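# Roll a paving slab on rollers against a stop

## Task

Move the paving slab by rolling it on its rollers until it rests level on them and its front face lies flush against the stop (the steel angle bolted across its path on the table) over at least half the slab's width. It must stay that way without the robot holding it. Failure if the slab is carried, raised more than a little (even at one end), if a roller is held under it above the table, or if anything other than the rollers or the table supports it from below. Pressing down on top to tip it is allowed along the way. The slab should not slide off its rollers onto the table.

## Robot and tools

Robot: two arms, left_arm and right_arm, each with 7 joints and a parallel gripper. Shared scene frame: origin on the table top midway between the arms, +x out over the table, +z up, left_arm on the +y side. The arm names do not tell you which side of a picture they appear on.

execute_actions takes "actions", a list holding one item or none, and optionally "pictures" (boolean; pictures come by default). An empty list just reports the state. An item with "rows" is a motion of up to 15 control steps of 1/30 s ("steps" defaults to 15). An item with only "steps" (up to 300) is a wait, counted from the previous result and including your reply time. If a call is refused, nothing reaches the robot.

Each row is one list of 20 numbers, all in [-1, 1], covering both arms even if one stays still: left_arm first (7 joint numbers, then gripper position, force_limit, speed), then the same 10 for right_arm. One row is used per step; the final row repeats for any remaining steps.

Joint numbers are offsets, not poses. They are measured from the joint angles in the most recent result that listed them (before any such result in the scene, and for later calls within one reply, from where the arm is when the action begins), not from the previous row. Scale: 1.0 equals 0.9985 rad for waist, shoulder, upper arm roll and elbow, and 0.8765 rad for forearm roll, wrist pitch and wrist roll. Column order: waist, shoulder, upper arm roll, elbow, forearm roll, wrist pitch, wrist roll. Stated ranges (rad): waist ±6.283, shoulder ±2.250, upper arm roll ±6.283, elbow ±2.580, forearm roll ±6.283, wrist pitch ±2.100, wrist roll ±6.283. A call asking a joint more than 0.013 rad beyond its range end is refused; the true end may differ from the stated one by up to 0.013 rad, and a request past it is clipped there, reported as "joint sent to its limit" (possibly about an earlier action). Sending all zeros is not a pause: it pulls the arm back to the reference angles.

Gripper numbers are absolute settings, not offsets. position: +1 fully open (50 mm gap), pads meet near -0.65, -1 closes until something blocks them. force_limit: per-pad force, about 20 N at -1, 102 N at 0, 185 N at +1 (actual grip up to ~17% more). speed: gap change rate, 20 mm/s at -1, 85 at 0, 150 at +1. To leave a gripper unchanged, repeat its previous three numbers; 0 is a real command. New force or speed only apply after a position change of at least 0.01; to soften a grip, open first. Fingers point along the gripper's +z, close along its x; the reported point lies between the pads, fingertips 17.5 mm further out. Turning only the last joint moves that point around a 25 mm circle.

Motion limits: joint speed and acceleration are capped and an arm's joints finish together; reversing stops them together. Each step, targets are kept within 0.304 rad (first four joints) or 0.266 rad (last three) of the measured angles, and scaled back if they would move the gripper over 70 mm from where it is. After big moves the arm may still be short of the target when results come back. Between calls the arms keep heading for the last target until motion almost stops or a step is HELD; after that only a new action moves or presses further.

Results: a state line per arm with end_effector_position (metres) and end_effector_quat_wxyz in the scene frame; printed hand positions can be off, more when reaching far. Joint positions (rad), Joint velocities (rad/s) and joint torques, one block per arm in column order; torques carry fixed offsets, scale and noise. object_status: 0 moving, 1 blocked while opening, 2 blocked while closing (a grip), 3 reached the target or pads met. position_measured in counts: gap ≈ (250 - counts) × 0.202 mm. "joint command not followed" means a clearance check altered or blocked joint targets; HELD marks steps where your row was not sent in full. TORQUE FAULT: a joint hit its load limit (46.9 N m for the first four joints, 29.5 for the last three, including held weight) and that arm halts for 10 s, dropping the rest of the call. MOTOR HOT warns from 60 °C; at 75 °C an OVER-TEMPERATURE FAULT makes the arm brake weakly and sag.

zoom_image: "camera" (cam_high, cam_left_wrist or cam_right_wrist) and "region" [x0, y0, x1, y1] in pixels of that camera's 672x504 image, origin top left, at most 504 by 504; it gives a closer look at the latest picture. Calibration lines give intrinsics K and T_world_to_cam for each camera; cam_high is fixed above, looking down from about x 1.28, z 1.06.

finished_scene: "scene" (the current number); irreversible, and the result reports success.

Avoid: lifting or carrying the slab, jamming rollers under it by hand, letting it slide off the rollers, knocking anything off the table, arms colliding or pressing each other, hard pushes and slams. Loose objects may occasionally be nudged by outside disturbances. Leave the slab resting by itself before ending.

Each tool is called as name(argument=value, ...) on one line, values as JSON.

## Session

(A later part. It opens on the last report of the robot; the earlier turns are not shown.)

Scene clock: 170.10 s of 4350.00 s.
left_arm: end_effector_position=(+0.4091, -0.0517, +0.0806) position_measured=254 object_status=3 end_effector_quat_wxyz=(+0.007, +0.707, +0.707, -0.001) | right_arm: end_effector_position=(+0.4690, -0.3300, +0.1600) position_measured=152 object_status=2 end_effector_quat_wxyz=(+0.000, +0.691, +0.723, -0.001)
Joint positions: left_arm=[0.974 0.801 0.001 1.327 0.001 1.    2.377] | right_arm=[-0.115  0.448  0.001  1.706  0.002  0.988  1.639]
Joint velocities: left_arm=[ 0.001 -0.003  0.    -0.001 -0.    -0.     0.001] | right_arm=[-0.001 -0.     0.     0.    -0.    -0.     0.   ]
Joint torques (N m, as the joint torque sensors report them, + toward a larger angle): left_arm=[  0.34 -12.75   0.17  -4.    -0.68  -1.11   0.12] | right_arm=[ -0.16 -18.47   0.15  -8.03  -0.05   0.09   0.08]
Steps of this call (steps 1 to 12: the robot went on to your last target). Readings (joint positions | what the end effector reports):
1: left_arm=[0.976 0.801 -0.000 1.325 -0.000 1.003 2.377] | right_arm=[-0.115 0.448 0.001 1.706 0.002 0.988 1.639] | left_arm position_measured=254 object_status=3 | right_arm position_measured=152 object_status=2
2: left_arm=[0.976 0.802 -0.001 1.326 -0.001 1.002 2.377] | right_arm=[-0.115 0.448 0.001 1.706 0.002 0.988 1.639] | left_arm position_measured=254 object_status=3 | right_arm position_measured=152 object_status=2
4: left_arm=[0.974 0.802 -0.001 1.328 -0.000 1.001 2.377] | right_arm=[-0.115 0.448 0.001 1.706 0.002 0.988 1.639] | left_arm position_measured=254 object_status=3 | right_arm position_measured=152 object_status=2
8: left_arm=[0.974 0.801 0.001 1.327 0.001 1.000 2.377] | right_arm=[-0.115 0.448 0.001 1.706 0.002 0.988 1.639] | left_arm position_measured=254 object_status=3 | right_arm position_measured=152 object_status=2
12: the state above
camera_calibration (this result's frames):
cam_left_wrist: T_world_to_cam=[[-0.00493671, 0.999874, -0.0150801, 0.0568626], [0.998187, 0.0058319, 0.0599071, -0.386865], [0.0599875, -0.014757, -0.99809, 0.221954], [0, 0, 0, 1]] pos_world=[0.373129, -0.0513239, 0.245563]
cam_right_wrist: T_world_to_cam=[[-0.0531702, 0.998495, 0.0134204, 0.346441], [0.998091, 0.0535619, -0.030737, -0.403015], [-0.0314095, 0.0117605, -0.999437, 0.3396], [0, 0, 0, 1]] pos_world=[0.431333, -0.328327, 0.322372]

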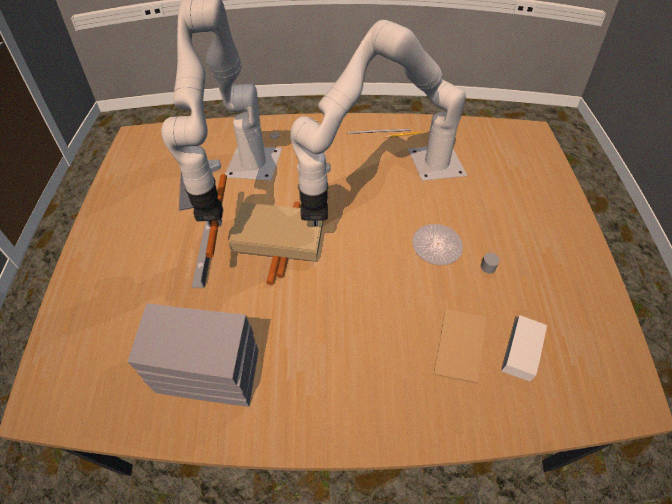

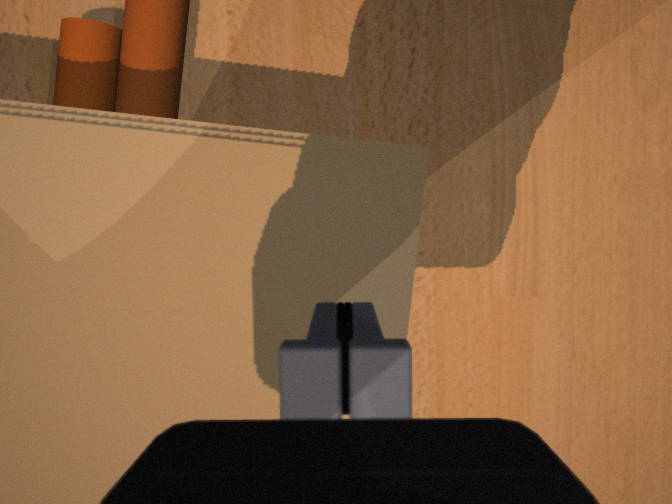

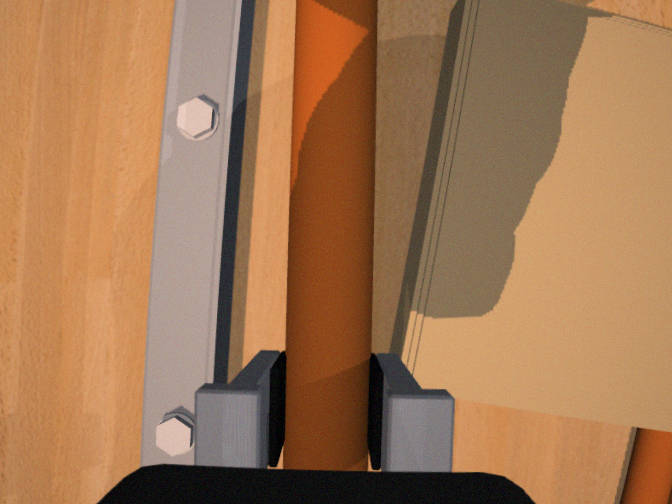

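execute_actions(actions=[{"rows":[[0,0.014,0,0.005,0,-0.003,0,-1,0,1,-0.004,0.054,0,0.149,0,-0.233,0.014,-1,0.2,0.5],[0,0.014,0,0.005,0,-0.003,0,-1,0,1,-0.004,0.054,0,0.149,0,-0.233,0.014,-1,0.2,0.5],[0,0.014,0,0.005,0,-0.003,0,-1,0,1,-0.004,0.054,0,0.149,0,-0.233,0.014,-1,0.2,0.5],[0,0.014,0,0.005,0,-0.003,0,-1,0,1,-0.004,0.054,0,0.149,0,-0.233,0.014,-1,0.2,0.5],[0,0.014,0,0.005,0,-0.003,0,-1,0,1,-0.004,0.054,0,0.149,0,-0.233,0.014,-1,0.2,0.5],[0,0.014,0,0.005,0,-0.003,0,-1,0,1,-0.004,0.054,0,0.149,0,-0.233,0.014,-1,0.2,0.5],[0,0.014,0,0.005,0,-0.003,0,-1,0,1,-0.004,0.1,0,0.17,0,-0.31,0.014,-1,0.2,0.5],[0,0.014,0,0.005,0,-0.003,0,-1,0,1,-0.004,0.1,0,0.17,0,-0.31,0.014,-1,0.2,0.5],[0,0.014,0,0.005,0,-0.003,0,-1,0,1,-0.004,0.15,0,0.191,0,-0.39,0.014,-1,0.2,0.5]],"steps":15}], pictures=false)

execute_actions(actions=[{"steps":10}])

Scene clock: 176.67 s of 4350.00 s.
left_arm: end_effector_position=(+0.4090, -0.0526, +0.0810) position_measured=254 object_status=3 end_effector_quat_wxyz=(+0.008, +0.707, +0.707, -0.002) | right_arm: end_effector_position=(+0.4517, -0.3281, +0.0528) position_measured=152 object_status=2 end_effector_quat_wxyz=(+0.002, +0.685, +0.728, +0.001)
Joint positions: left_arm=[0.974 0.8   0.002 1.326 0.002 0.999 2.377] | right_arm=[-0.118  0.593  0.001  1.896  0.002  0.648  1.651]
Joint velocities: left_arm=[ 0.     0.     0.    -0.     0.    -0.002 -0.001] | right_arm=[-0.001  0.016  0.001  0.013 -0.    -0.051  0.   ]
Joint torques (N m, as the joint torque sensors report them, + toward a larger angle): left_arm=[  0.06 -12.76   0.26  -3.81  -0.61  -0.92   0.18] | right_arm=[  0.04 -21.58  -0.39  -7.09  -0.03   0.24   0.29]
Steps of this call (steps 1 to 15: the robot went on to your last target; steps 16 to 90: nothing new was sent; then 3.07 s passed at rest; steps 91 to 105: all 15 steps of this action). Readings (joint positions | what the end effector reports):
91: left_arm=[0.974 0.800 0.001 1.327 0.001 1.000 2.377] | right_arm=[-0.115 0.449 0.001 1.706 0.002 0.987 1.639] | left_arm position_measured=254 object_status=3 | right_arm position_measured=152 object_status=2
92: left_arm=[0.974 0.800 0.002 1.327 0.001 1.000 2.377] | right_arm=[-0.115 0.451 0.001 1.711 0.002 0.980 1.639] | left_arm position_measured=254 object_status=3 | right_arm position_measured=152 object_status=2
94: left_arm=[0.974 0.800 0.002 1.326 0.002 0.999 2.377] | right_arm=[-0.116 0.461 0.001 1.738 0.002 0.943 1.641] | left_arm position_measured=254 object_status=3 | right_arm position_measured=152 object_status=2
98: left_arm=[0.974 0.800 0.002 1.326 0.002 0.999 2.377] | right_arm=[-0.118 0.501 0.001 1.832 0.002 0.807 1.649] | left_arm position_measured=254 object_status=3 | right_arm position_measured=152 object_status=2
105: the state above

Scene clock: 177.00 s of 4350.00 s.
left_arm: end_effector_position=(+0.4090, -0.0526, +0.0810) position_measured=254 object_status=3 end_effector_quat_wxyz=(+0.008, +0.707, +0.707, -0.002) | right_arm: end_effector_position=(+0.4513, -0.3282, +0.0509) position_measured=152 object_status=2 end_effector_quat_wxyz=(+0.001, +0.685, +0.728, -0.000)
Joint positions: left_arm=[0.974 0.8   0.002 1.326 0.002 0.999 2.377] | right_arm=[-0.118  0.598  0.001  1.896  0.002  0.647  1.651]
Joint velocities: left_arm=[ 0.     0.     0.    -0.     0.     0.002  0.   ] | right_arm=[ 0.     0.003  0.    -0.    -0.    -0.001 -0.   ]
Joint torques (N m, as the joint torque sensors report them, + toward a larger angle): left_arm=[  0.19 -13.16   0.02  -3.99  -0.48  -1.23   0.1 ] | right_arm=[ -0.24 -19.08   0.03  -5.85  -0.11   0.03   0.3 ]
Steps of this call (steps 1 to 10: the robot went on to your last target). Readings (joint positions | what the end effector reports):
1: left_arm=[0.974 0.800 0.002 1.326 0.002 0.999 2.377] | right_arm=[-0.118 0.594 0.001 1.896 0.002 0.647 1.651] | left_arm position_measured=254 object_status=3 | right_arm position_measured=152 object_status=2
2: left_arm=[0.974 0.800 0.002 1.326 0.002 0.999 2.377] | right_arm=[-0.118 0.595 0.001 1.896 0.002 0.647 1.651] | left_arm position_measured=254 object_status=3 | right_arm position_measured=152 object_status=2
4: left_arm=[0.974 0.800 0.002 1.326 0.002 0.999 2.377] | right_arm=[-0.118 0.596 0.001 1.896 0.002 0.647 1.651] | left_arm position_measured=254 object_status=3 | right_arm position_measured=152 object_status=2
8: left_arm=[0.974 0.800 0.002 1.326 0.002 0.999 2.377] | right_arm=[-0.118 0.598 0.001 1.896 0.002 0.647 1.651] | left_arm position_measured=254 object_status=3 | right_arm position_measured=152 object_status=2
10: the state above
camera_calibration (this result's frames):
cam_left_wrist: T_world_to_cam=[[-0.00475934, 0.99984, -0.0172572, 0.0578489], [0.998179, 0.00578789, 0.0600494, -0.386765], [0.0601397, -0.01694, -0.998046, 0.222163], [0, 0, 0, 1]] pos_world=[0.372975, -0.0518376, 0.245952]
cam_right_wrist: T_world_to_cam=[[-0.0699575, 0.997458, 0.0135717, 0.352387], [0.997098, 0.0703288, -0.0291388, -0.38297], [-0.0300192, 0.0114938, -0.999483, 0.229289], [0, 0, 0, 1]] pos_world=[0.413393, -0.327192, 0.213229]

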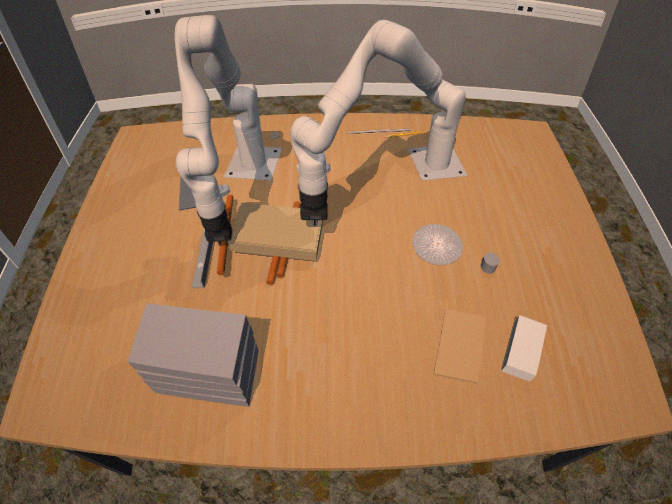

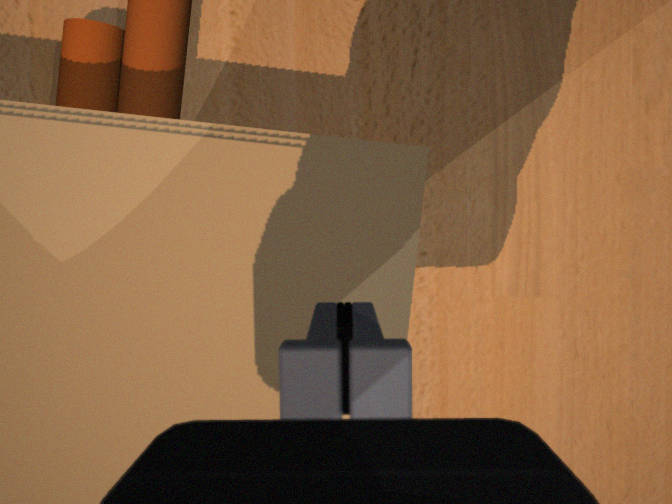

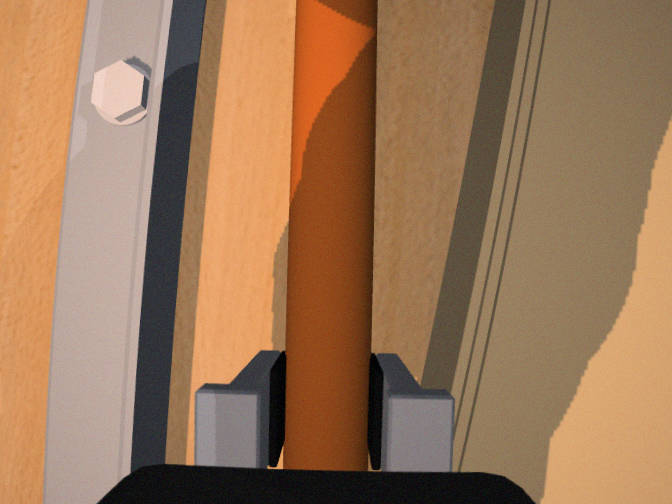

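execute_actions(actions=[{"rows":[[0,0.015,0,0.006,0,-0.002,0,-1,0,1,0.009,0,0,0,0,0,0.01,-1,0.2,0.5],[0,0.015,0,0.006,0,-0.002,0,-1,0,1,0.009,0,0,0,0,0,0.01,-1,0.2,0.5],[0,0.015,0,0.006,0,-0.002,0,-1,0,1,0.009,0.013,0,0.006,0,-0.021,0.01,-1,0.2,0.5],[0,0.015,0,0.006,0,-0.002,0,-1,0,1,0.009,0.013,0,0.006,0,-0.021,0.01,-1,0.2,0.5],[0,0.015,0,0.006,0,-0.002,0,-1,0,1,0.009,0.026,0,0.012,0,-0.043,0.01,-1,0.2,0.5],[0,0.015,0,0.006,0,-0.002,0,-1,0,1,0.009,0.026,0,0.012,0,-0.043,0.01,-1,0.2,0.5],[0,0.015,0,0.006,0,-0.002,0,-1,0,1,0.009,0.039,0,0.018,0,-0.064,0.01,-1,0.2,0.5],[0,0.015,0,0.006,0,-0.002,0,-1,0,1,0.009,0.039,0,0.018,0,-0.064,0.01,-1,0.2,0.5],[0,0.015,0,0.006,0,-0.002,0,-1,0,1,0.009,0.052,0,0.024,0,-0.086,0.01,-1,0.2,0.5]],"steps":15}])

Scene clock: 180.90 s of 4350.00 s.
left_arm: end_effector_position=(+0.4089, -0.0529, +0.0812) position_measured=254 object_status=3 end_effector_quat_wxyz=(+0.008, +0.707, +0.707, -0.002) | right_arm: end_effector_position=(+0.4492, -0.3319, +0.0251) position_measured=152 object_status=2 end_effector_quat_wxyz=(+0.001, +0.685, +0.728, -0.000)
Joint positions: left_arm=[0.974 0.8   0.003 1.326 0.003 0.999 2.377] | right_arm=[-0.11   0.648  0.001  1.92   0.002  0.572  1.66 ]
Joint velocities: left_arm=[ 0.001 -0.004  0.001 -0.001  0.001  0.    -0.   ] | right_arm=[ 0.001  0.01   0.001 -0.002 -0.001 -0.006 -0.   ]
Joint torques (N m, as the joint torque sensors report them, + toward a larger angle): left_arm=[  0.37 -12.28   0.21  -3.41  -0.27  -0.9    0.23] | right_arm=[ -0.26 -18.88  -0.15  -5.51   0.09   0.07   0.13]
Steps of this call (steps 1 to 15: the robot went on to your last target; steps 16 to 90: nothing new was sent; then 0.40 s passed at rest; steps 91 to 105: all 15 steps of this action). Readings (joint positions | what the end effector reports):
91: left_arm=[0.974 0.800 0.002 1.326 0.002 0.999 2.377] | right_arm=[-0.117 0.598 0.001 1.896 0.002 0.646 1.652] | left_arm position_measured=254 object_status=3 | right_arm position_measured=152 object_status=2
92: left_arm=[0.974 0.800 0.002 1.326 0.002 0.999 2.377] | right_arm=[-0.113 0.598 -0.000 1.896 0.001 0.646 1.655] | left_arm position_measured=254 object_status=3 | right_arm position_measured=152 object_status=2
94: left_arm=[0.974 0.800 0.002 1.326 0.002 0.999 2.377] | right_arm=[-0.110 0.605 0.002 1.898 0.002 0.639 1.659] | left_arm position_measured=254 object_status=3 | right_arm position_measured=152 object_status=2
98: left_arm=[0.974 0.800 0.002 1.326 0.003 0.999 2.377] | right_arm=[-0.110 0.629 0.001 1.910 0.002 0.603 1.660] | left_arm position_measured=254 object_status=3 | right_arm position_measured=152 object_status=2
105: the state above
camera_calibration (this result's frames):
cam_left_wrist: T_world_to_cam=[[-0.00511779, 0.99982, -0.0182766, 0.058349], [0.998201, 0.00619972, 0.0596404, -0.386639], [0.059743, -0.0179385, -0.998053, 0.222432], [0, 0, 0, 1]] pos_world=[0.372953, -0.0519514, 0.246125]
cam_right_wrist: T_world_to_cam=[[-0.0697487, 0.997472, 0.0135667, 0.356259], [0.997126, 0.0701148, -0.0287015, -0.381441], [-0.0295802, 0.0115258, -0.999496, 0.203293], [0, 0, 0, 1]] pos_world=[0.411207, -0.330957, 0.18741]

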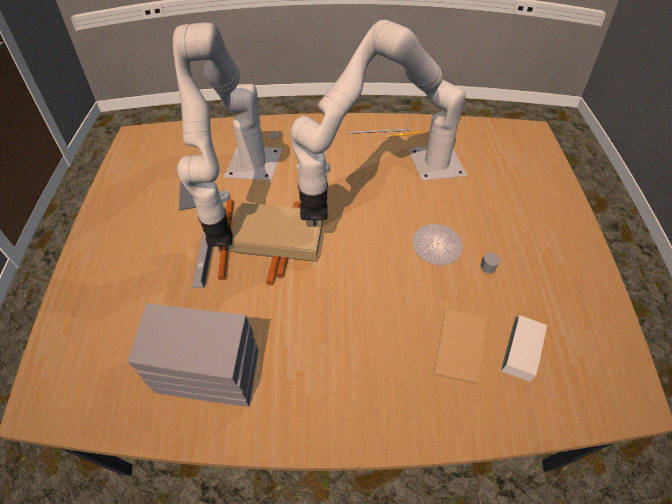

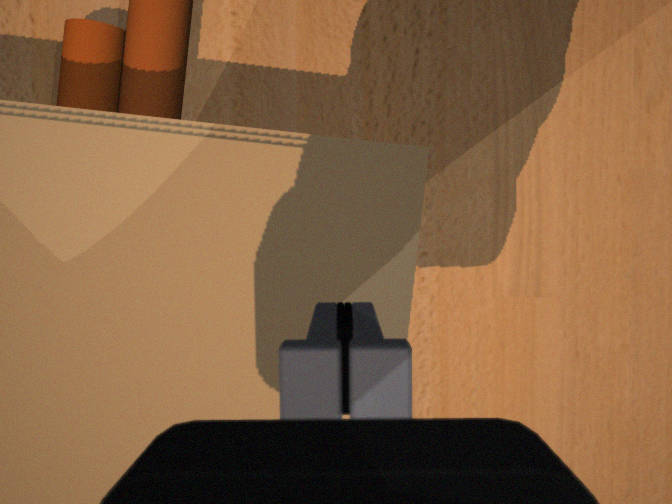

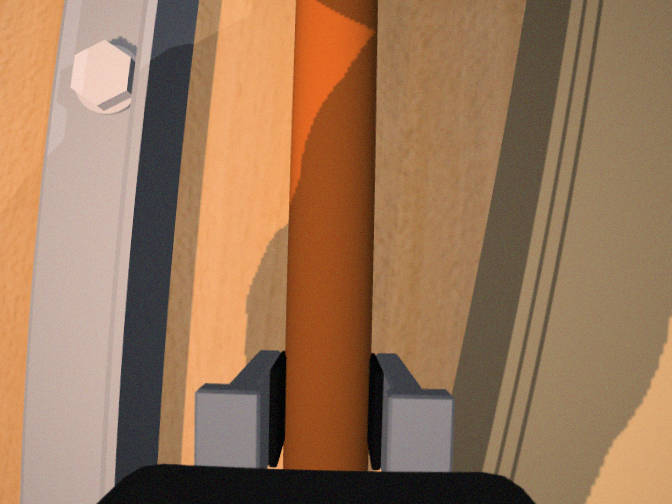

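execute_actions(actions=[{"rows":[[0,0.015,0,0.006,0,-0.002,0,-1,0,1,0,0,0,0,0,0,-0.046,-1,0.2,0.5],[0,0.015,0,0.006,0,-0.002,0,-1,0,1,0,0,0,0,0,0,-0.046,-1,0.2,0.5],[0,0.015,0,0.006,0,-0.002,0,-1,0,1,0,0,0,0,0,0,-0.046,-1,0.2,0.5],[0,0.015,0,0.006,0,-0.002,0,-1,0,1,0,0,0,0,0,0,-0.046,-1,0.2,0.5],[0,0.015,0,0.006,0,-0.002,0,-1,0,1,0,0,0,0,0,0,-0.046,-1,0.2,0.5],[0,0.015,0,0.006,0,-0.002,0,-1,0,1,0,0,0,0,0,0,-0.046,-1,0.2,0.5],[0,0.015,0,0.006,0,-0.002,0,-1,0,1,0,0,0,0,0,0,-0.046,0.2,0.2,0.5]],"steps":15}], pictures=false)

execute_actions(actions=[{"rows":[[0,0.015,0,0.006,0,-0.002,0,-1,0,1,0,-0.05,0,-0.024,0,0.085,0,0.2,0.2,0.5],[0,0.015,0,0.006,0,-0.002,0,-1,0,1,0,-0.1,0,-0.047,0,0.165,0,0.2,0.2,0.5],[0,0.015,0,0.006,0,-0.002,0,-1,0,1,0,-0.17,0,-0.08,0,0.285,0,0.2,0.2,0.5]],"steps":15}])

Scene clock: 184.83 s of 4350.00 s.
left_arm: end_effector_position=(+0.4090, -0.0523, +0.0811) position_measured=254 object_status=3 end_effector_quat_wxyz=(+0.008, +0.707, +0.707, -0.002) | right_arm: end_effector_position=(+0.4492, -0.3317, +0.0252) position_measured=123 object_status=0 end_effector_quat_wxyz=(+0.001, +0.700, +0.714, -0.000)
Joint positions: left_arm=[0.973 0.8   0.003 1.327 0.003 0.999 2.376] | right_arm=[-0.109  0.648  0.002  1.92   0.002  0.572  1.619]
Joint velocities: left_arm=[-0.    -0.     0.    -0.     0.     0.002 -0.   ] | right_arm=[-0.001 -0.    -0.001  0.    -0.    -0.     0.   ]
Joint torques (N m, as the joint torque sensors report them, + toward a larger angle): left_arm=[  0.75 -12.06   0.28  -3.86  -0.17  -1.21   0.17] | right_arm=[ -0.63 -18.8   -0.32  -5.24  -0.07  -0.18   0.2 ]
Steps of this call (steps 1 to 15: the robot went on to your last target; steps 16 to 90: nothing new was sent; then 0.43 s passed at rest; steps 91 to 105: all 15 steps of this action). Readings (joint positions | what the end effector reports):
91: left_arm=[0.974 0.800 0.003 1.326 0.003 0.999 2.377] | right_arm=[-0.109 0.649 0.001 1.920 0.002 0.571 1.658] | left_arm position_measured=254 object_status=3 | right_arm position_measured=152 object_status=2
92: left_arm=[0.974 0.800 0.003 1.326 0.003 0.999 2.377] | right_arm=[-0.109 0.649 0.001 1.920 0.002 0.572 1.649] | left_arm position_measured=254 object_status=3 | right_arm position_measured=152 object_status=2
94: left_arm=[0.974 0.800 0.003 1.326 0.003 0.998 2.377] | right_arm=[-0.109 0.648 0.001 1.920 0.002 0.572 1.624] | left_arm position_measured=254 object_status=3 | right_arm position_measured=152 object_status=2
98: left_arm=[0.973 0.800 0.003 1.326 0.003 0.999 2.376] | right_arm=[-0.109 0.648 0.002 1.920 0.003 0.572 1.619] | left_arm position_measured=254 object_status=3 | right_arm position_measured=125 object_status=0
105: the state above

Scene clock: 185.33 s of 4350.00 s.
left_arm: end_effector_position=(+0.4090, -0.0523, +0.0809) position_measured=254 object_status=3 end_effector_quat_wxyz=(+0.008, +0.707, +0.707, -0.003) | right_arm: end_effector_position=(+0.4483, -0.3317, +0.1125) position_measured=123 object_status=3 end_effector_quat_wxyz=(+0.000, +0.700, +0.714, -0.001)
Joint positions: left_arm=[0.973 0.8   0.003 1.327 0.003 0.999 2.376] | right_arm=[-0.109  0.481  0.002  1.84   0.002  0.821  1.619]
Joint velocities: left_arm=[ 0.    -0.     0.001  0.     0.     0.001  0.001] | right_arm=[-0.    -0.026 -0.001 -0.    -0.     0.002  0.   ]
Joint torques (N m, as the joint torque sensors report them, + toward a larger angle): left_arm=[  0.38 -12.31   0.18  -3.55  -0.29  -0.79   0.32] | right_arm=[  0.16 -17.16   0.08  -7.29  -0.06  -0.17   0.03]
Steps of this call (steps 1 to 15: all 15 steps of this action). Readings (joint positions | what the end effector reports):
1: left_arm=[0.973 0.800 0.003 1.327 0.003 0.999 2.376] | right_arm=[-0.109 0.647 0.002 1.920 0.002 0.573 1.619] | left_arm position_measured=254 object_status=3 | right_arm position_measured=123 object_status=0
2: left_arm=[0.973 0.800 0.003 1.327 0.003 0.999 2.376] | right_arm=[-0.109 0.640 0.002 1.918 0.002 0.581 1.619] | left_arm position_measured=254 object_status=3 | right_arm position_measured=123 object_status=3
4: left_arm=[0.972 0.800 0.003 1.327 0.003 0.999 2.376] | right_arm=[-0.109 0.610 0.001 1.906 0.002 0.620 1.619] | left_arm position_measured=254 object_status=3 | right_arm position_measured=123 object_status=3
8: left_arm=[0.973 0.800 0.003 1.327 0.003 0.999 2.376] | right_arm=[-0.109 0.516 0.002 1.858 0.002 0.762 1.619] | left_arm position_measured=254 object_status=3 | right_arm position_measured=123 object_status=3
15: the state above
camera_calibration (this result's frames):
cam_left_wrist: T_world_to_cam=[[-0.00648957, 0.999815, -0.0181072, 0.058303], [0.998266, 0.00753695, 0.0583877, -0.386557], [0.0585134, -0.0176969, -0.99813, 0.222684], [0, 0, 0, 1]] pos_world=[0.373235, -0.0514379, 0.245893]
cam_right_wrist: T_world_to_cam=[[-0.0278531, 0.999528, 0.012958, 0.336734], [0.999109, 0.028248, -0.0313604, -0.392533], [-0.0317116, 0.012073, -0.999424, 0.291742], [0, 0, 0, 1]] pos_world=[0.410814, -0.329009, 0.274901]

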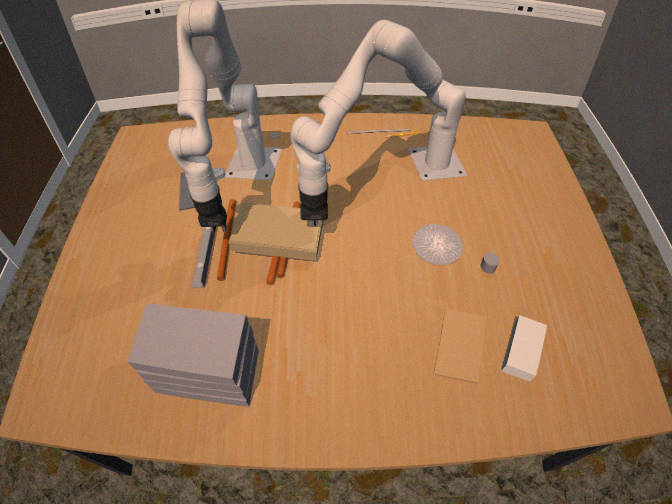

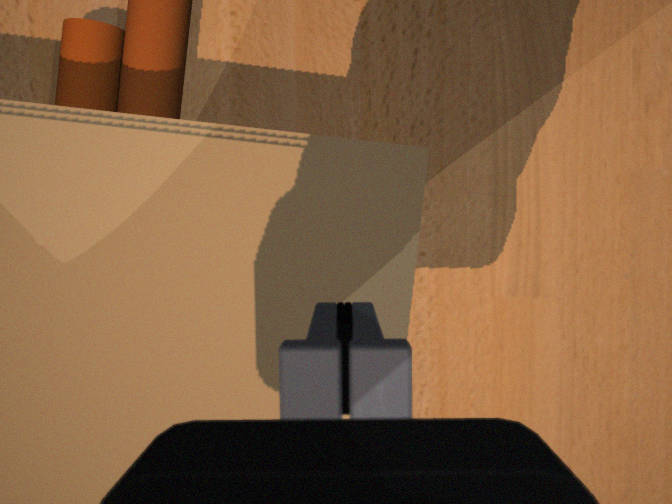

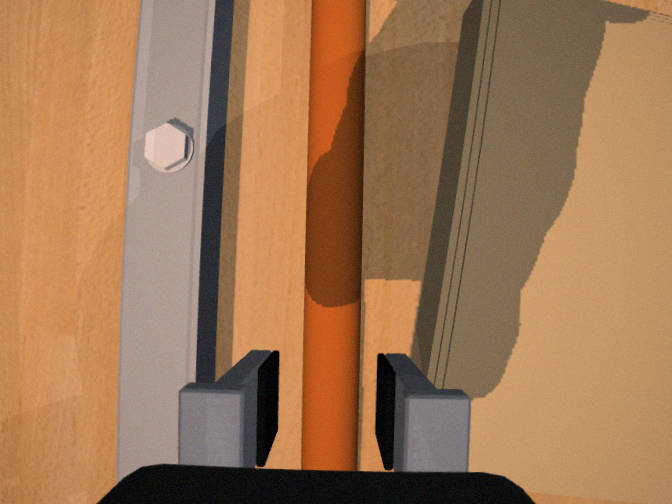

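execute_actions(actions=[{"rows":[[0.005,0.021,-0.003,-0.009,-0.003,0.007,0.006,-1,0,1,0,0,0,0,0,0,0,0.2,0.2,0.5],[0.005,0.021,-0.003,-0.009,-0.003,0.007,0.006,-1,0,1,0,0,0,0,0,0,0,0.2,0.2,0.5],[0.013,0.031,-0.003,-0.031,-0.003,0.02,0.015,-1,0,1,0,0,0,0,0,0,0,0.2,0.2,0.5],[0.013,0.031,-0.003,-0.031,-0.003,0.02,0.015,-1,0,1,0,0,0,0,0,0,0,0.2,0.2,0.5],[0.021,0.04,-0.003,-0.052,-0.003,0.034,0.023,-1,0,1,0,0,0,0,0,0,0,0.2,0.2,0.5],[0.021,0.04,-0.003,-0.052,-0.003,0.034,0.023,-1,0,1,0,0,0,0,0,0,0,0.2,0.2,0.5],[0.028,0.049,-0.003,-0.074,-0.003,0.047,0.032,-1,0,1,0,0,0,0,0,0,0,0.2,0.2,0.5],[0.028,0.049,-0.003,-0.074,-0.003,0.047,0.032,-1,0,1,0,0,0,0,0,0,0,0.2,0.2,0.5],[0.036,0.058,-0.003,-0.095,-0.003,0.061,0.041,-1,0,1,0,0,0,0,0,0,0,0.2,0.2,0.5],[0.036,0.058,-0.003,-0.095,-0.003,0.061,0.041,-1,0,1,0,0,0,0,0,0,0,0.2,0.2,0.5],[0.044,0.068,-0.003,-0.117,-0.003,0.074,0.049,-1,0,1,0,0,0,0,0,0,0,0.2,0.2,0.5],[0.044,0.068,-0.003,-0.117,-0.003,0.074,0.049,-1,0,1,0,0,0,0,0,0,0,0.2,0.2,0.5],[0.0515,0.077,-0.003,-0.138,-0.003,0.0875,0.058,-1,0,1,0,0,0,0,0,0,0,0.2,0.2,0.5]],"steps":15}], pictures=false)

execute_actions(actions=[{"steps":12}])

Scene clock: 190.03 s of 4350.00 s.
left_arm: end_effector_position=(+0.4043, -0.0931, +0.0842) position_measured=254 object_status=3 end_effector_quat_wxyz=(+0.008, +0.708, +0.706, -0.004) | right_arm: end_effector_position=(+0.4483, -0.3317, +0.1125) position_measured=123 object_status=3 end_effector_quat_wxyz=(+0.000, +0.700, +0.714, -0.001)
Joint positions: left_arm=[1.023 0.857 0.004 1.194 0.004 1.074 2.424] | right_arm=[-0.109  0.481  0.002  1.84   0.002  0.821  1.619]
Joint velocities: left_arm=[ 0.079  0.099  0.012 -0.222  0.008  0.099  0.09 ] | right_arm=[ 0.    -0.     0.001 -0.    -0.     0.     0.   ]
Joint torques (N m, as the joint torque sensors report them, + toward a larger angle): left_arm=[ -3.79 -14.75  -3.31  -4.61  -2.33  -1.76  -0.03] | right_arm=[ -0.22 -17.81   0.2   -7.11  -0.19  -0.01   0.03]
Steps of this call (steps 1 to 15: the robot went on to your last target; steps 16 to 90: nothing new was sent; then 1.20 s passed at rest; steps 91 to 105: all 15 steps of this action). Readings (joint positions | what the end effector reports):
91: left_arm=[0.973 0.801 0.003 1.326 0.003 1.000 2.377] | right_arm=[-0.109 0.479 0.002 1.840 0.002 0.821 1.619] | left_arm position_measured=254 object_status=3 | right_arm position_measured=123 object_status=3
92: left_arm=[0.975 0.803 0.002 1.321 0.002 1.004 2.378] | right_arm=[-0.109 0.480 0.002 1.840 0.002 0.821 1.619] | left_arm position_measured=254 object_status=3 | right_arm position_measured=123 object_status=3
94: left_arm=[0.980 0.811 0.000 1.308 0.001 1.014 2.383] | right_arm=[-0.109 0.481 0.002 1.840 0.002 0.821 1.619] | left_arm position_measured=254 object_status=3 | right_arm position_measured=123 object_status=3
98: left_arm=[0.995 0.827 0.002 1.269 0.003 1.036 2.397] | right_arm=[-0.109 0.481 0.002 1.840 0.002 0.821 1.619] | left_arm position_measured=254 object_status=3 | right_arm position_measured=123 object_status=3
105: the state above

Scene clock: 190.43 s of 4350.00 s.
left_arm: end_effector_position=(+0.4039, -0.0952, +0.0841) position_measured=254 object_status=3 end_effector_quat_wxyz=(+0.008, +0.708, +0.706, -0.004) | right_arm: end_effector_position=(+0.4483, -0.3317, +0.1125) position_measured=123 object_status=3 end_effector_quat_wxyz=(+0.000, +0.700, +0.714, -0.001)
Joint positions: left_arm=[1.027 0.861 0.004 1.185 0.004 1.08  2.427] | right_arm=[-0.109  0.481  0.002  1.84   0.002  0.821  1.619]
Joint velocities: left_arm=[ 0.     0.    -0.    -0.001  0.    -0.001  0.   ] | right_arm=[ 0.001 -0.    -0.    -0.     0.     0.001 -0.   ]
Joint torques (N m, as the joint torque sensors report them, + toward a larger angle): left_arm=[ -2.26 -12.76  -2.41  -5.18  -1.7   -2.17   0.36] | right_arm=[ -0.07 -17.98   0.05  -7.25  -0.07  -0.03  -0.03]
Steps of this call (steps 1 to 12: the robot went on to your last target). Readings (joint positions | what the end effector reports):
1: left_arm=[1.025 0.859 0.005 1.189 0.005 1.076 2.426] | right_arm=[-0.109 0.481 0.002 1.840 0.002 0.821 1.619] | left_arm position_measured=254 object_status=3 | right_arm position_measured=123 object_status=3
2: left_arm=[1.026 0.860 0.005 1.186 0.005 1.076 2.427] | right_arm=[-0.109 0.481 0.002 1.840 0.002 0.821 1.619] | left_arm position_measured=254 object_status=3 | right_arm position_measured=123 object_status=3
4: left_arm=[1.027 0.861 0.005 1.185 0.005 1.078 2.427] | right_arm=[-0.109 0.481 0.002 1.840 0.002 0.821 1.619] | left_arm position_measured=254 object_status=3 | right_arm position_measured=123 object_status=3
8: left_arm=[1.027 0.861 0.004 1.185 0.004 1.080 2.427] | right_arm=[-0.109 0.481 0.002 1.840 0.002 0.821 1.619] | left_arm position_measured=254 object_status=3 | right_arm position_measured=123 object_status=3
12: the state above
camera_calibration (this result's frames):
cam_left_wrist: T_world_to_cam=[[-0.00260778, 0.999806, -0.0195046, 0.0998417], [0.998388, 0.00370881, 0.0566282, -0.38167], [0.0566896, -0.0193255, -0.998205, 0.225986], [0, 0, 0, 1]] pos_world=[0.368504, -0.0940395, 0.249141]
cam_right_wrist: T_world_to_cam=[[-0.0278533, 0.999528, 0.0129577, 0.336735], [0.999109, 0.0282481, -0.0313565, -0.392535], [-0.0317077, 0.0120728, -0.999424, 0.291741], [0, 0, 0, 1]] pos_world=[0.410815, -0.329009, 0.274901]

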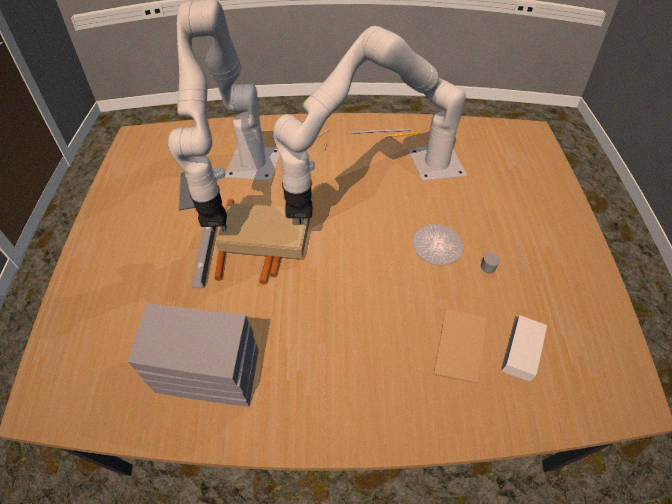

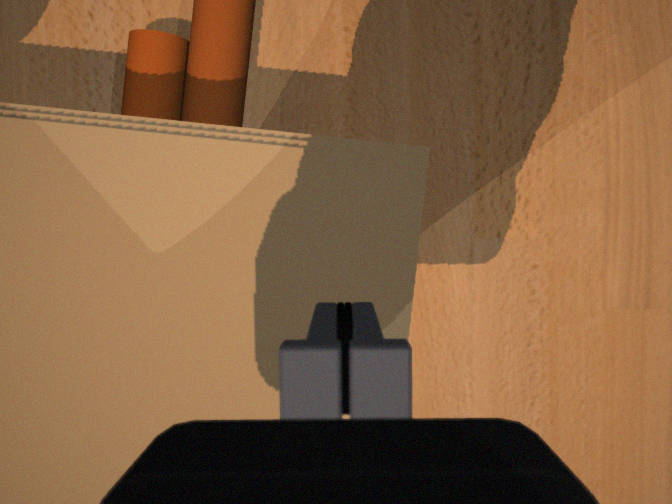

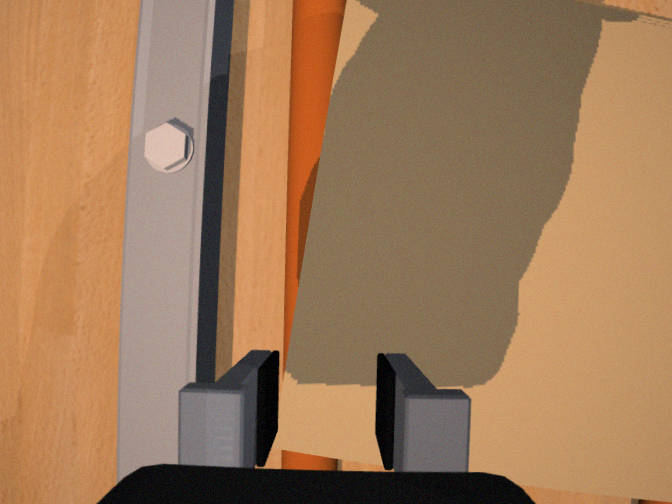

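execute_actions(actions=[{"rows":[[0.004,0.023,-0.004,-0.013,-0.004,0.006,0.007,-1,0,1,0,0,0,0,0,0,0,0.2,0.2,0.5],[0.004,0.023,-0.004,-0.013,-0.004,0.006,0.007,-1,0,1,0,0,0,0,0,0,0,0.2,0.2,0.5],[0.004,0.023,-0.004,-0.013,-0.004,0.006,0.007,-1,0,1,0,0,0,0,0,0,0,0.2,0.2,0.5],[0.011,0.033,-0.004,-0.034,-0.004,0.019,0.016,-1,0,1,0,0,0,0,0,0,0,0.2,0.2,0.5],[0.011,0.033,-0.004,-0.034,-0.004,0.019,0.016,-1,0,1,0,0,0,0,0,0,0,0.2,0.2,0.5],[0.011,0.033,-0.004,-0.034,-0.004,0.019,0.016,-1,0,1,0,0,0,0,0,0,0,0.2,0.2,0.5],[0.019,0.042,-0.004,-0.055,-0.004,0.033,0.025,-1,0,1,0,0,0,0,0,0,0,0.2,0.2,0.5],[0.019,0.042,-0.004,-0.055,-0.004,0.033,0.025,-1,0,1,0,0,0,0,0,0,0,0.2,0.2,0.5],[0.019,0.042,-0.004,-0.055,-0.004,0.033,0.025,-1,0,1,0,0,0,0,0,0,0,0.2,0.2,0.5],[0.026,0.051,-0.004,-0.077,-0.004,0.046,0.033,-1,0,1,0,0,0,0,0,0,0,0.2,0.2,0.5],[0.026,0.051,-0.004,-0.077,-0.004,0.046,0.033,-1,0,1,0,0,0,0,0,0,0,0.2,0.2,0.5],[0.026,0.051,-0.004,-0.077,-0.004,0.046,0.033,-1,0,1,0,0,0,0,0,0,0,0.2,0.2,0.5],[0.034,0.0605,-0.004,-0.098,-0.004,0.06,0.042,-1,0,1,0,0,0,0,0,0,0,0.2,0.2,0.5]],"steps":15}], pictures=false)

execute_actions(actions=[{"steps":12}])

Scene clock: 195.43 s of 4350.00 s.
left_arm: end_effector_position=(+0.4005, -0.1211, +0.0843) position_measured=254 object_status=3 end_effector_quat_wxyz=(+0.007, +0.708, +0.706, -0.003) | right_arm: end_effector_position=(+0.4483, -0.3317, +0.1125) position_measured=123 object_status=3 end_effector_quat_wxyz=(+0.000, +0.700, +0.714, -0.001)
Joint positions: left_arm=[1.06  0.905 0.002 1.09  0.002 1.132 2.461] | right_arm=[-0.109  0.481  0.002  1.84   0.002  0.821  1.619]
Joint velocities: left_arm=[ 0.056  0.077  0.007 -0.175  0.007  0.073  0.075] | right_arm=[-0. -0.  0. -0.  0. -0. -0.]
Joint torques (N m, as the joint torque sensors report them, + toward a larger angle): left_arm=[ -1.49 -16.48  -1.37  -5.75  -1.04  -1.5   -0.11] | right_arm=[ -0.11 -17.68   0.03  -6.94  -0.03  -0.02   0.17]
Steps of this call (steps 1 to 15: the robot went on to your last target; steps 16 to 90: nothing new was sent; then 1.50 s passed at rest; steps 91 to 105: all 15 steps of this action). Readings (joint positions | what the end effector reports):
91: left_arm=[1.028 0.862 0.004 1.184 0.004 1.080 2.427] | right_arm=[-0.109 0.481 0.002 1.840 0.002 0.821 1.619] | left_arm position_measured=254 object_status=3 | right_arm position_measured=123 object_status=3
92: left_arm=[1.030 0.864 0.003 1.179 0.003 1.085 2.429] | right_arm=[-0.109 0.481 0.002 1.840 0.002 0.821 1.619] | left_arm position_measured=254 object_status=3 | right_arm position_measured=123 object_status=3
94: left_arm=[1.034 0.869 0.003 1.168 0.003 1.089 2.433] | right_arm=[-0.109 0.481 0.002 1.840 0.002 0.821 1.619] | left_arm position_measured=254 object_status=3 | right_arm position_measured=123 object_status=3
98: left_arm=[1.044 0.882 0.003 1.140 0.003 1.104 2.444] | right_arm=[-0.109 0.481 0.002 1.840 0.002 0.821 1.619] | left_arm position_measured=254 object_status=3 | right_arm position_measured=123 object_status=3
105: the state above

Scene clock: 195.83 s of 4350.00 s.
left_arm: end_effector_position=(+0.4002, -0.1234, +0.0842) position_measured=254 object_status=3 end_effector_quat_wxyz=(+0.008, +0.708, +0.707, -0.003) | right_arm: end_effector_position=(+0.4483, -0.3317, +0.1125) position_measured=123 object_status=3 end_effector_quat_wxyz=(+0.000, +0.700, +0.714, -0.001)
Joint positions: left_arm=[1.063 0.909 0.002 1.082 0.003 1.135 2.464] | right_arm=[-0.109  0.481  0.002  1.84   0.002  0.821  1.619]
Joint velocities: left_arm=[ 0.    -0.     0.     0.001  0.001  0.     0.001] | right_arm=[ 0.001  0.     0.001 -0.    -0.     0.    -0.   ]
Joint torques (N m, as the joint torque sensors report them, + toward a larger angle): left_arm=[ -1.37 -15.83  -1.38  -5.34  -1.39  -1.32   0.18] | right_arm=[ -0.08 -17.76   0.02  -7.19  -0.09   0.18   0.01]
Steps of this call (steps 1 to 12: the robot went on to your last target). Readings (joint positions | what the end effector reports):
1: left_arm=[1.062 0.907 0.002 1.086 0.003 1.133 2.463] | right_arm=[-0.109 0.481 0.002 1.840 0.002 0.821 1.619] | left_arm position_measured=254 object_status=3 | right_arm position_measured=123 object_status=3
2: left_arm=[1.062 0.908 0.003 1.084 0.003 1.133 2.464] | right_arm=[-0.109 0.481 0.002 1.840 0.002 0.821 1.619] | left_arm position_measured=254 object_status=3 | right_arm position_measured=123 object_status=3
4: left_arm=[1.063 0.908 0.003 1.083 0.003 1.134 2.464] | right_arm=[-0.109 0.481 0.002 1.840 0.002 0.821 1.619] | left_arm position_measured=254 object_status=3 | right_arm position_measured=123 object_status=3
8: left_arm=[1.063 0.909 0.002 1.083 0.003 1.135 2.464] | right_arm=[-0.109 0.481 0.002 1.840 0.002 0.821 1.619] | left_arm position_measured=254 object_status=3 | right_arm position_measured=123 object_status=3
12: the state above
camera_calibration (this result's frames):
cam_left_wrist: T_world_to_cam=[[-0.00390702, 0.999819, -0.0186011, 0.128427], [0.998318, 0.00497576, 0.0577604, -0.377717], [0.0578425, -0.0183441, -0.998157, 0.225479], [0, 0, 0, 1]] pos_world=[0.364541, -0.122388, 0.249269]
cam_right_wrist: T_world_to_cam=[[-0.0278533, 0.999528, 0.0129573, 0.336735], [0.999109, 0.0282481, -0.0313528, -0.392538], [-0.031704, 0.0120724, -0.999424, 0.291739], [0, 0, 0, 1]] pos_world=[0.410817, -0.32901, 0.274901]

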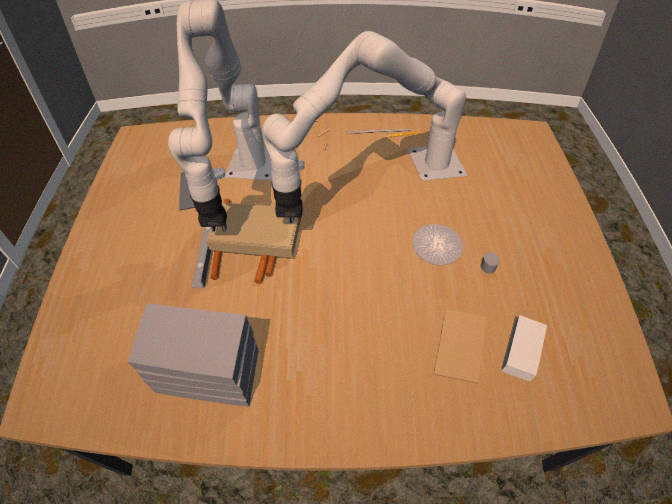

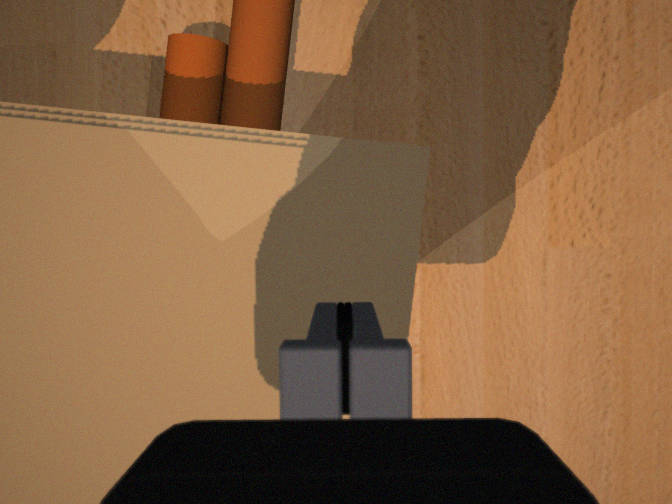

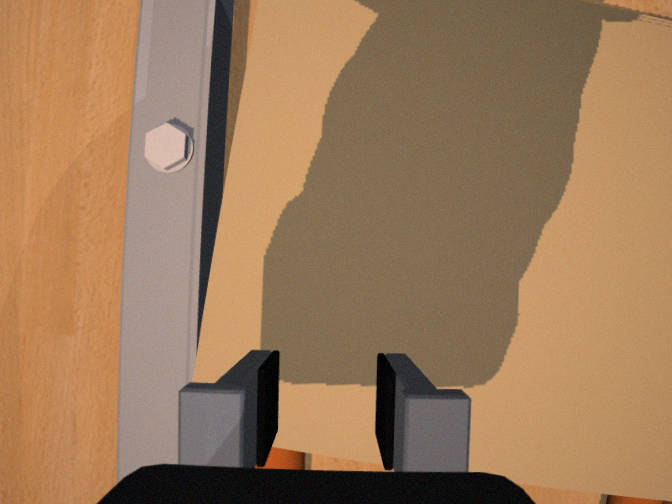

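execute_actions(actions=[{"rows":[[0,0.005,0,0,0,0,0,-1,0,1,0,0,0,0,0,0,0,0.2,0.2,0.5],[0,0,0,-0.005,0,0.01,0,-1,0,1,0,0,0,0,0,0,0,0.2,0.2,0.5],[0,-0.005,0,-0.01,0,0.025,0,-1,0,1,0,0,0,0,0,0,0,0.2,0.2,0.5],[0,-0.012,0,-0.02,0,0.045,0,-1,0,1,0,0,0,0,0,0,0,0.2,0.2,0.5],[0,-0.026,0,-0.035,0,0.087,0,-1,0,1,0,0,0,0,0,0,0,0.2,0.2,0.5],[0,-0.026,0,-0.035,0,0.087,0,-1,0,1,0,0,0,0,0,0,0,0.2,0.2,0.5],[0,-0.026,0,-0.035,0,0.087,0,-1,0,1,0,0,0,0,0,0,0,0.2,0.2,0.5],[0,-0.026,0,-0.035,0,0.087,0,-1,0,1,0,0,0,0,0,0,0,0.2,0.2,0.5],[0,-0.026,0,-0.035,0,0.087,0,-1,0,1,0,0,0,0,0,0,0,0.2,0.2,0.5],[-0.023,-0.162,-0.002,0.249,-0.003,-0.081,-0.024,-1,0,1,0,0,0,0,0,0,0,0.2,0.2,0.5]],"steps":15}], pictures=false)

execute_actions(actions=[{"steps":15}])

Scene clock: 201.30 s of 4350.00 s.
left_arm: end_effector_position=(+0.3939, -0.1046, +0.1133) position_measured=254 object_status=3 end_effector_quat_wxyz=(+0.004, +0.708, +0.706, -0.002) | right_arm: end_effector_position=(+0.4483, -0.3317, +0.1125) position_measured=123 object_status=3 end_effector_quat_wxyz=(+0.000, +0.700, +0.714, -0.001)
Joint positions: left_arm=[1.053 0.838 0.002 1.131 0.002 1.164 2.454] | right_arm=[-0.109  0.481  0.002  1.84   0.002  0.821  1.619]
Joint velocities: left_arm=[-0.085 -0.454 -0.009  0.908 -0.01  -0.486 -0.072] | right_arm=[-0.001  0.     0.     0.     0.    -0.    -0.   ]
Joint torques (N m, as the joint torque sensors report them, + toward a larger angle): left_arm=[  0.17 -26.39   0.17  -8.13  -0.07   0.14  -0.19] | right_arm=[ -0.1  -17.69   0.08  -7.17  -0.11  -0.14   0.02]
Steps of this call (steps 1 to 15: the robot went on to your last target; steps 16 to 90: nothing new was sent; then 1.97 s passed at rest; steps 91 to 105: all 15 steps of this action). Readings (joint positions | what the end effector reports):
91: left_arm=[1.063 0.908 0.002 1.082 0.003 1.135 2.464] | right_arm=[-0.109 0.481 0.002 1.840 0.002 0.821 1.619] | left_arm position_measured=254 object_status=3 | right_arm position_measured=123 object_status=3
92: left_arm=[1.064 0.906 0.002 1.082 0.003 1.135 2.464] | right_arm=[-0.109 0.481 0.002 1.840 0.002 0.821 1.619] | left_arm position_measured=254 object_status=3 | right_arm position_measured=123 object_status=3
94: left_arm=[1.064 0.901 0.002 1.075 0.003 1.149 2.464] | right_arm=[-0.109 0.481 0.002 1.840 0.002 0.821 1.619] | left_arm position_measured=254 object_status=3 | right_arm position_measured=123 object_status=3
98: left_arm=[1.063 0.883 0.002 1.050 0.003 1.206 2.464] | right_arm=[-0.109 0.481 0.002 1.840 0.002 0.821 1.619] | left_arm position_measured=254 object_status=3 | right_arm position_measured=123 object_status=3
105: the state above

Scene clock: 201.80 s of 4350.00 s.
left_arm: end_effector_position=(+0.3721, -0.0650, +0.1096) position_measured=254 object_status=3 end_effector_quat_wxyz=(-0.000, +0.707, +0.707, -0.000) | right_arm: end_effector_position=(+0.4483, -0.3317, +0.1125) position_measured=123 object_status=3 end_effector_quat_wxyz=(+0.000, +0.700, +0.714, -0.001)
Joint positions: left_arm=[1.04  0.748 0.    1.331 0.    1.064 2.443] | right_arm=[-0.109  0.481  0.002  1.84   0.002  0.821  1.619]
Joint velocities: left_arm=[-0.001 -0.009  0.     0.001  0.    -0.001 -0.   ] | right_arm=[ 0.    -0.    -0.001  0.    -0.     0.     0.   ]
Joint torques (N m, as the joint torque sensors report them, + toward a larger angle): left_arm=[ -0.22 -23.28   0.14  -8.47  -0.06  -0.19   0.24] | right_arm=[  0.21 -17.69   0.17  -6.9   -0.11  -0.15   0.08]
Steps of this call (steps 1 to 15: the robot went on to your last target). Readings (joint positions | what the end effector reports):
1: left_arm=[1.050 0.822 0.001 1.164 0.001 1.147 2.451] | right_arm=[-0.109 0.481 0.002 1.840 0.002 0.821 1.619] | left_arm position_measured=254 object_status=3 | right_arm position_measured=123 object_status=3
2: left_arm=[1.047 0.804 0.001 1.201 0.001 1.128 2.449] | right_arm=[-0.109 0.481 0.002 1.840 0.002 0.821 1.619] | left_arm position_measured=254 object_status=3 | right_arm position_measured=123 object_status=3
4: left_arm=[1.044 0.777 0.000 1.264 0.000 1.097 2.446] | right_arm=[-0.109 0.481 0.002 1.840 0.002 0.821 1.619] | left_arm position_measured=254 object_status=3 | right_arm position_measured=123 object_status=3
8: left_arm=[1.040 0.752 0.000 1.326 0.000 1.066 2.443] | right_arm=[-0.109 0.481 0.002 1.840 0.002 0.821 1.619] | left_arm position_measured=254 object_status=3 | right_arm position_measured=123 object_status=3
15: the state above
camera_calibration (this result's frames):
cam_left_wrist: T_world_to_cam=[[-0.00592137, 0.999978, -0.0031232, 0.0694874], [0.998702, 0.00607177, 0.050575, -0.35077], [0.0505928, -0.00281967, -0.998715, 0.257206], [0, 0, 0, 1]] pos_world=[0.337714, -0.0666308, 0.274833]
cam_right_wrist: T_world_to_cam=[[-0.0278533, 0.999528, 0.012957, 0.336735], [0.999109, 0.028248, -0.0313494, -0.39254], [-0.0317006, 0.0120723, -0.999425, 0.291738], [0, 0, 0, 1]] pos_world=[0.410818, -0.32901, 0.274901]

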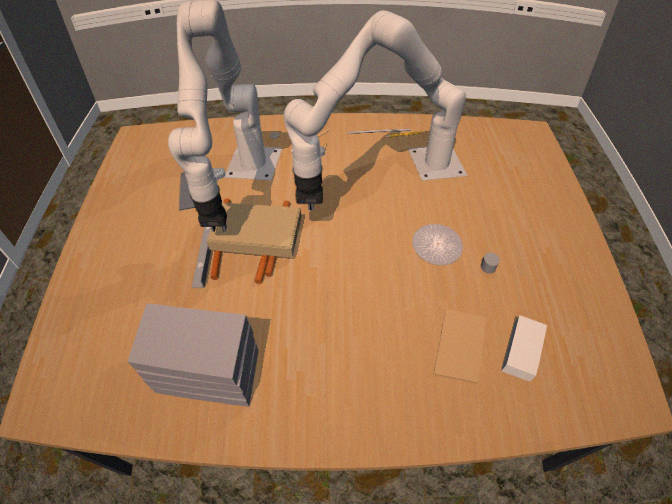

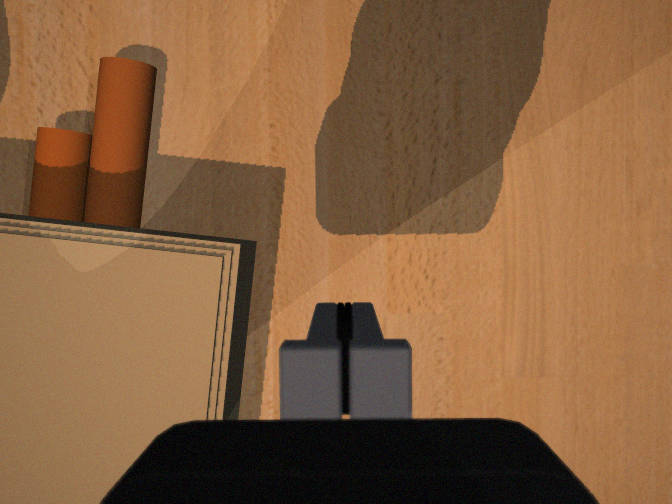

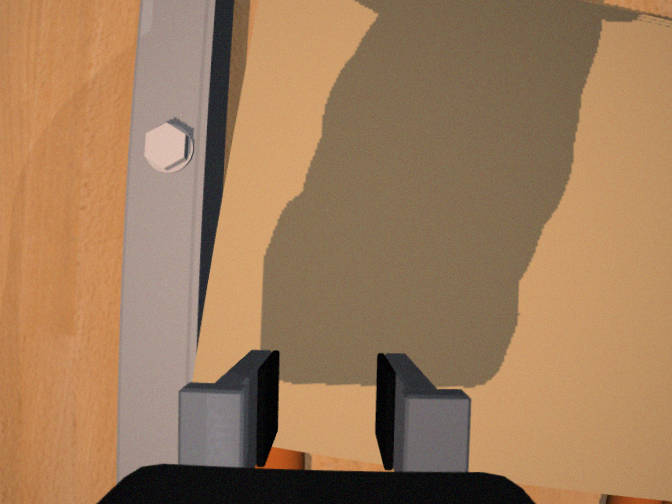

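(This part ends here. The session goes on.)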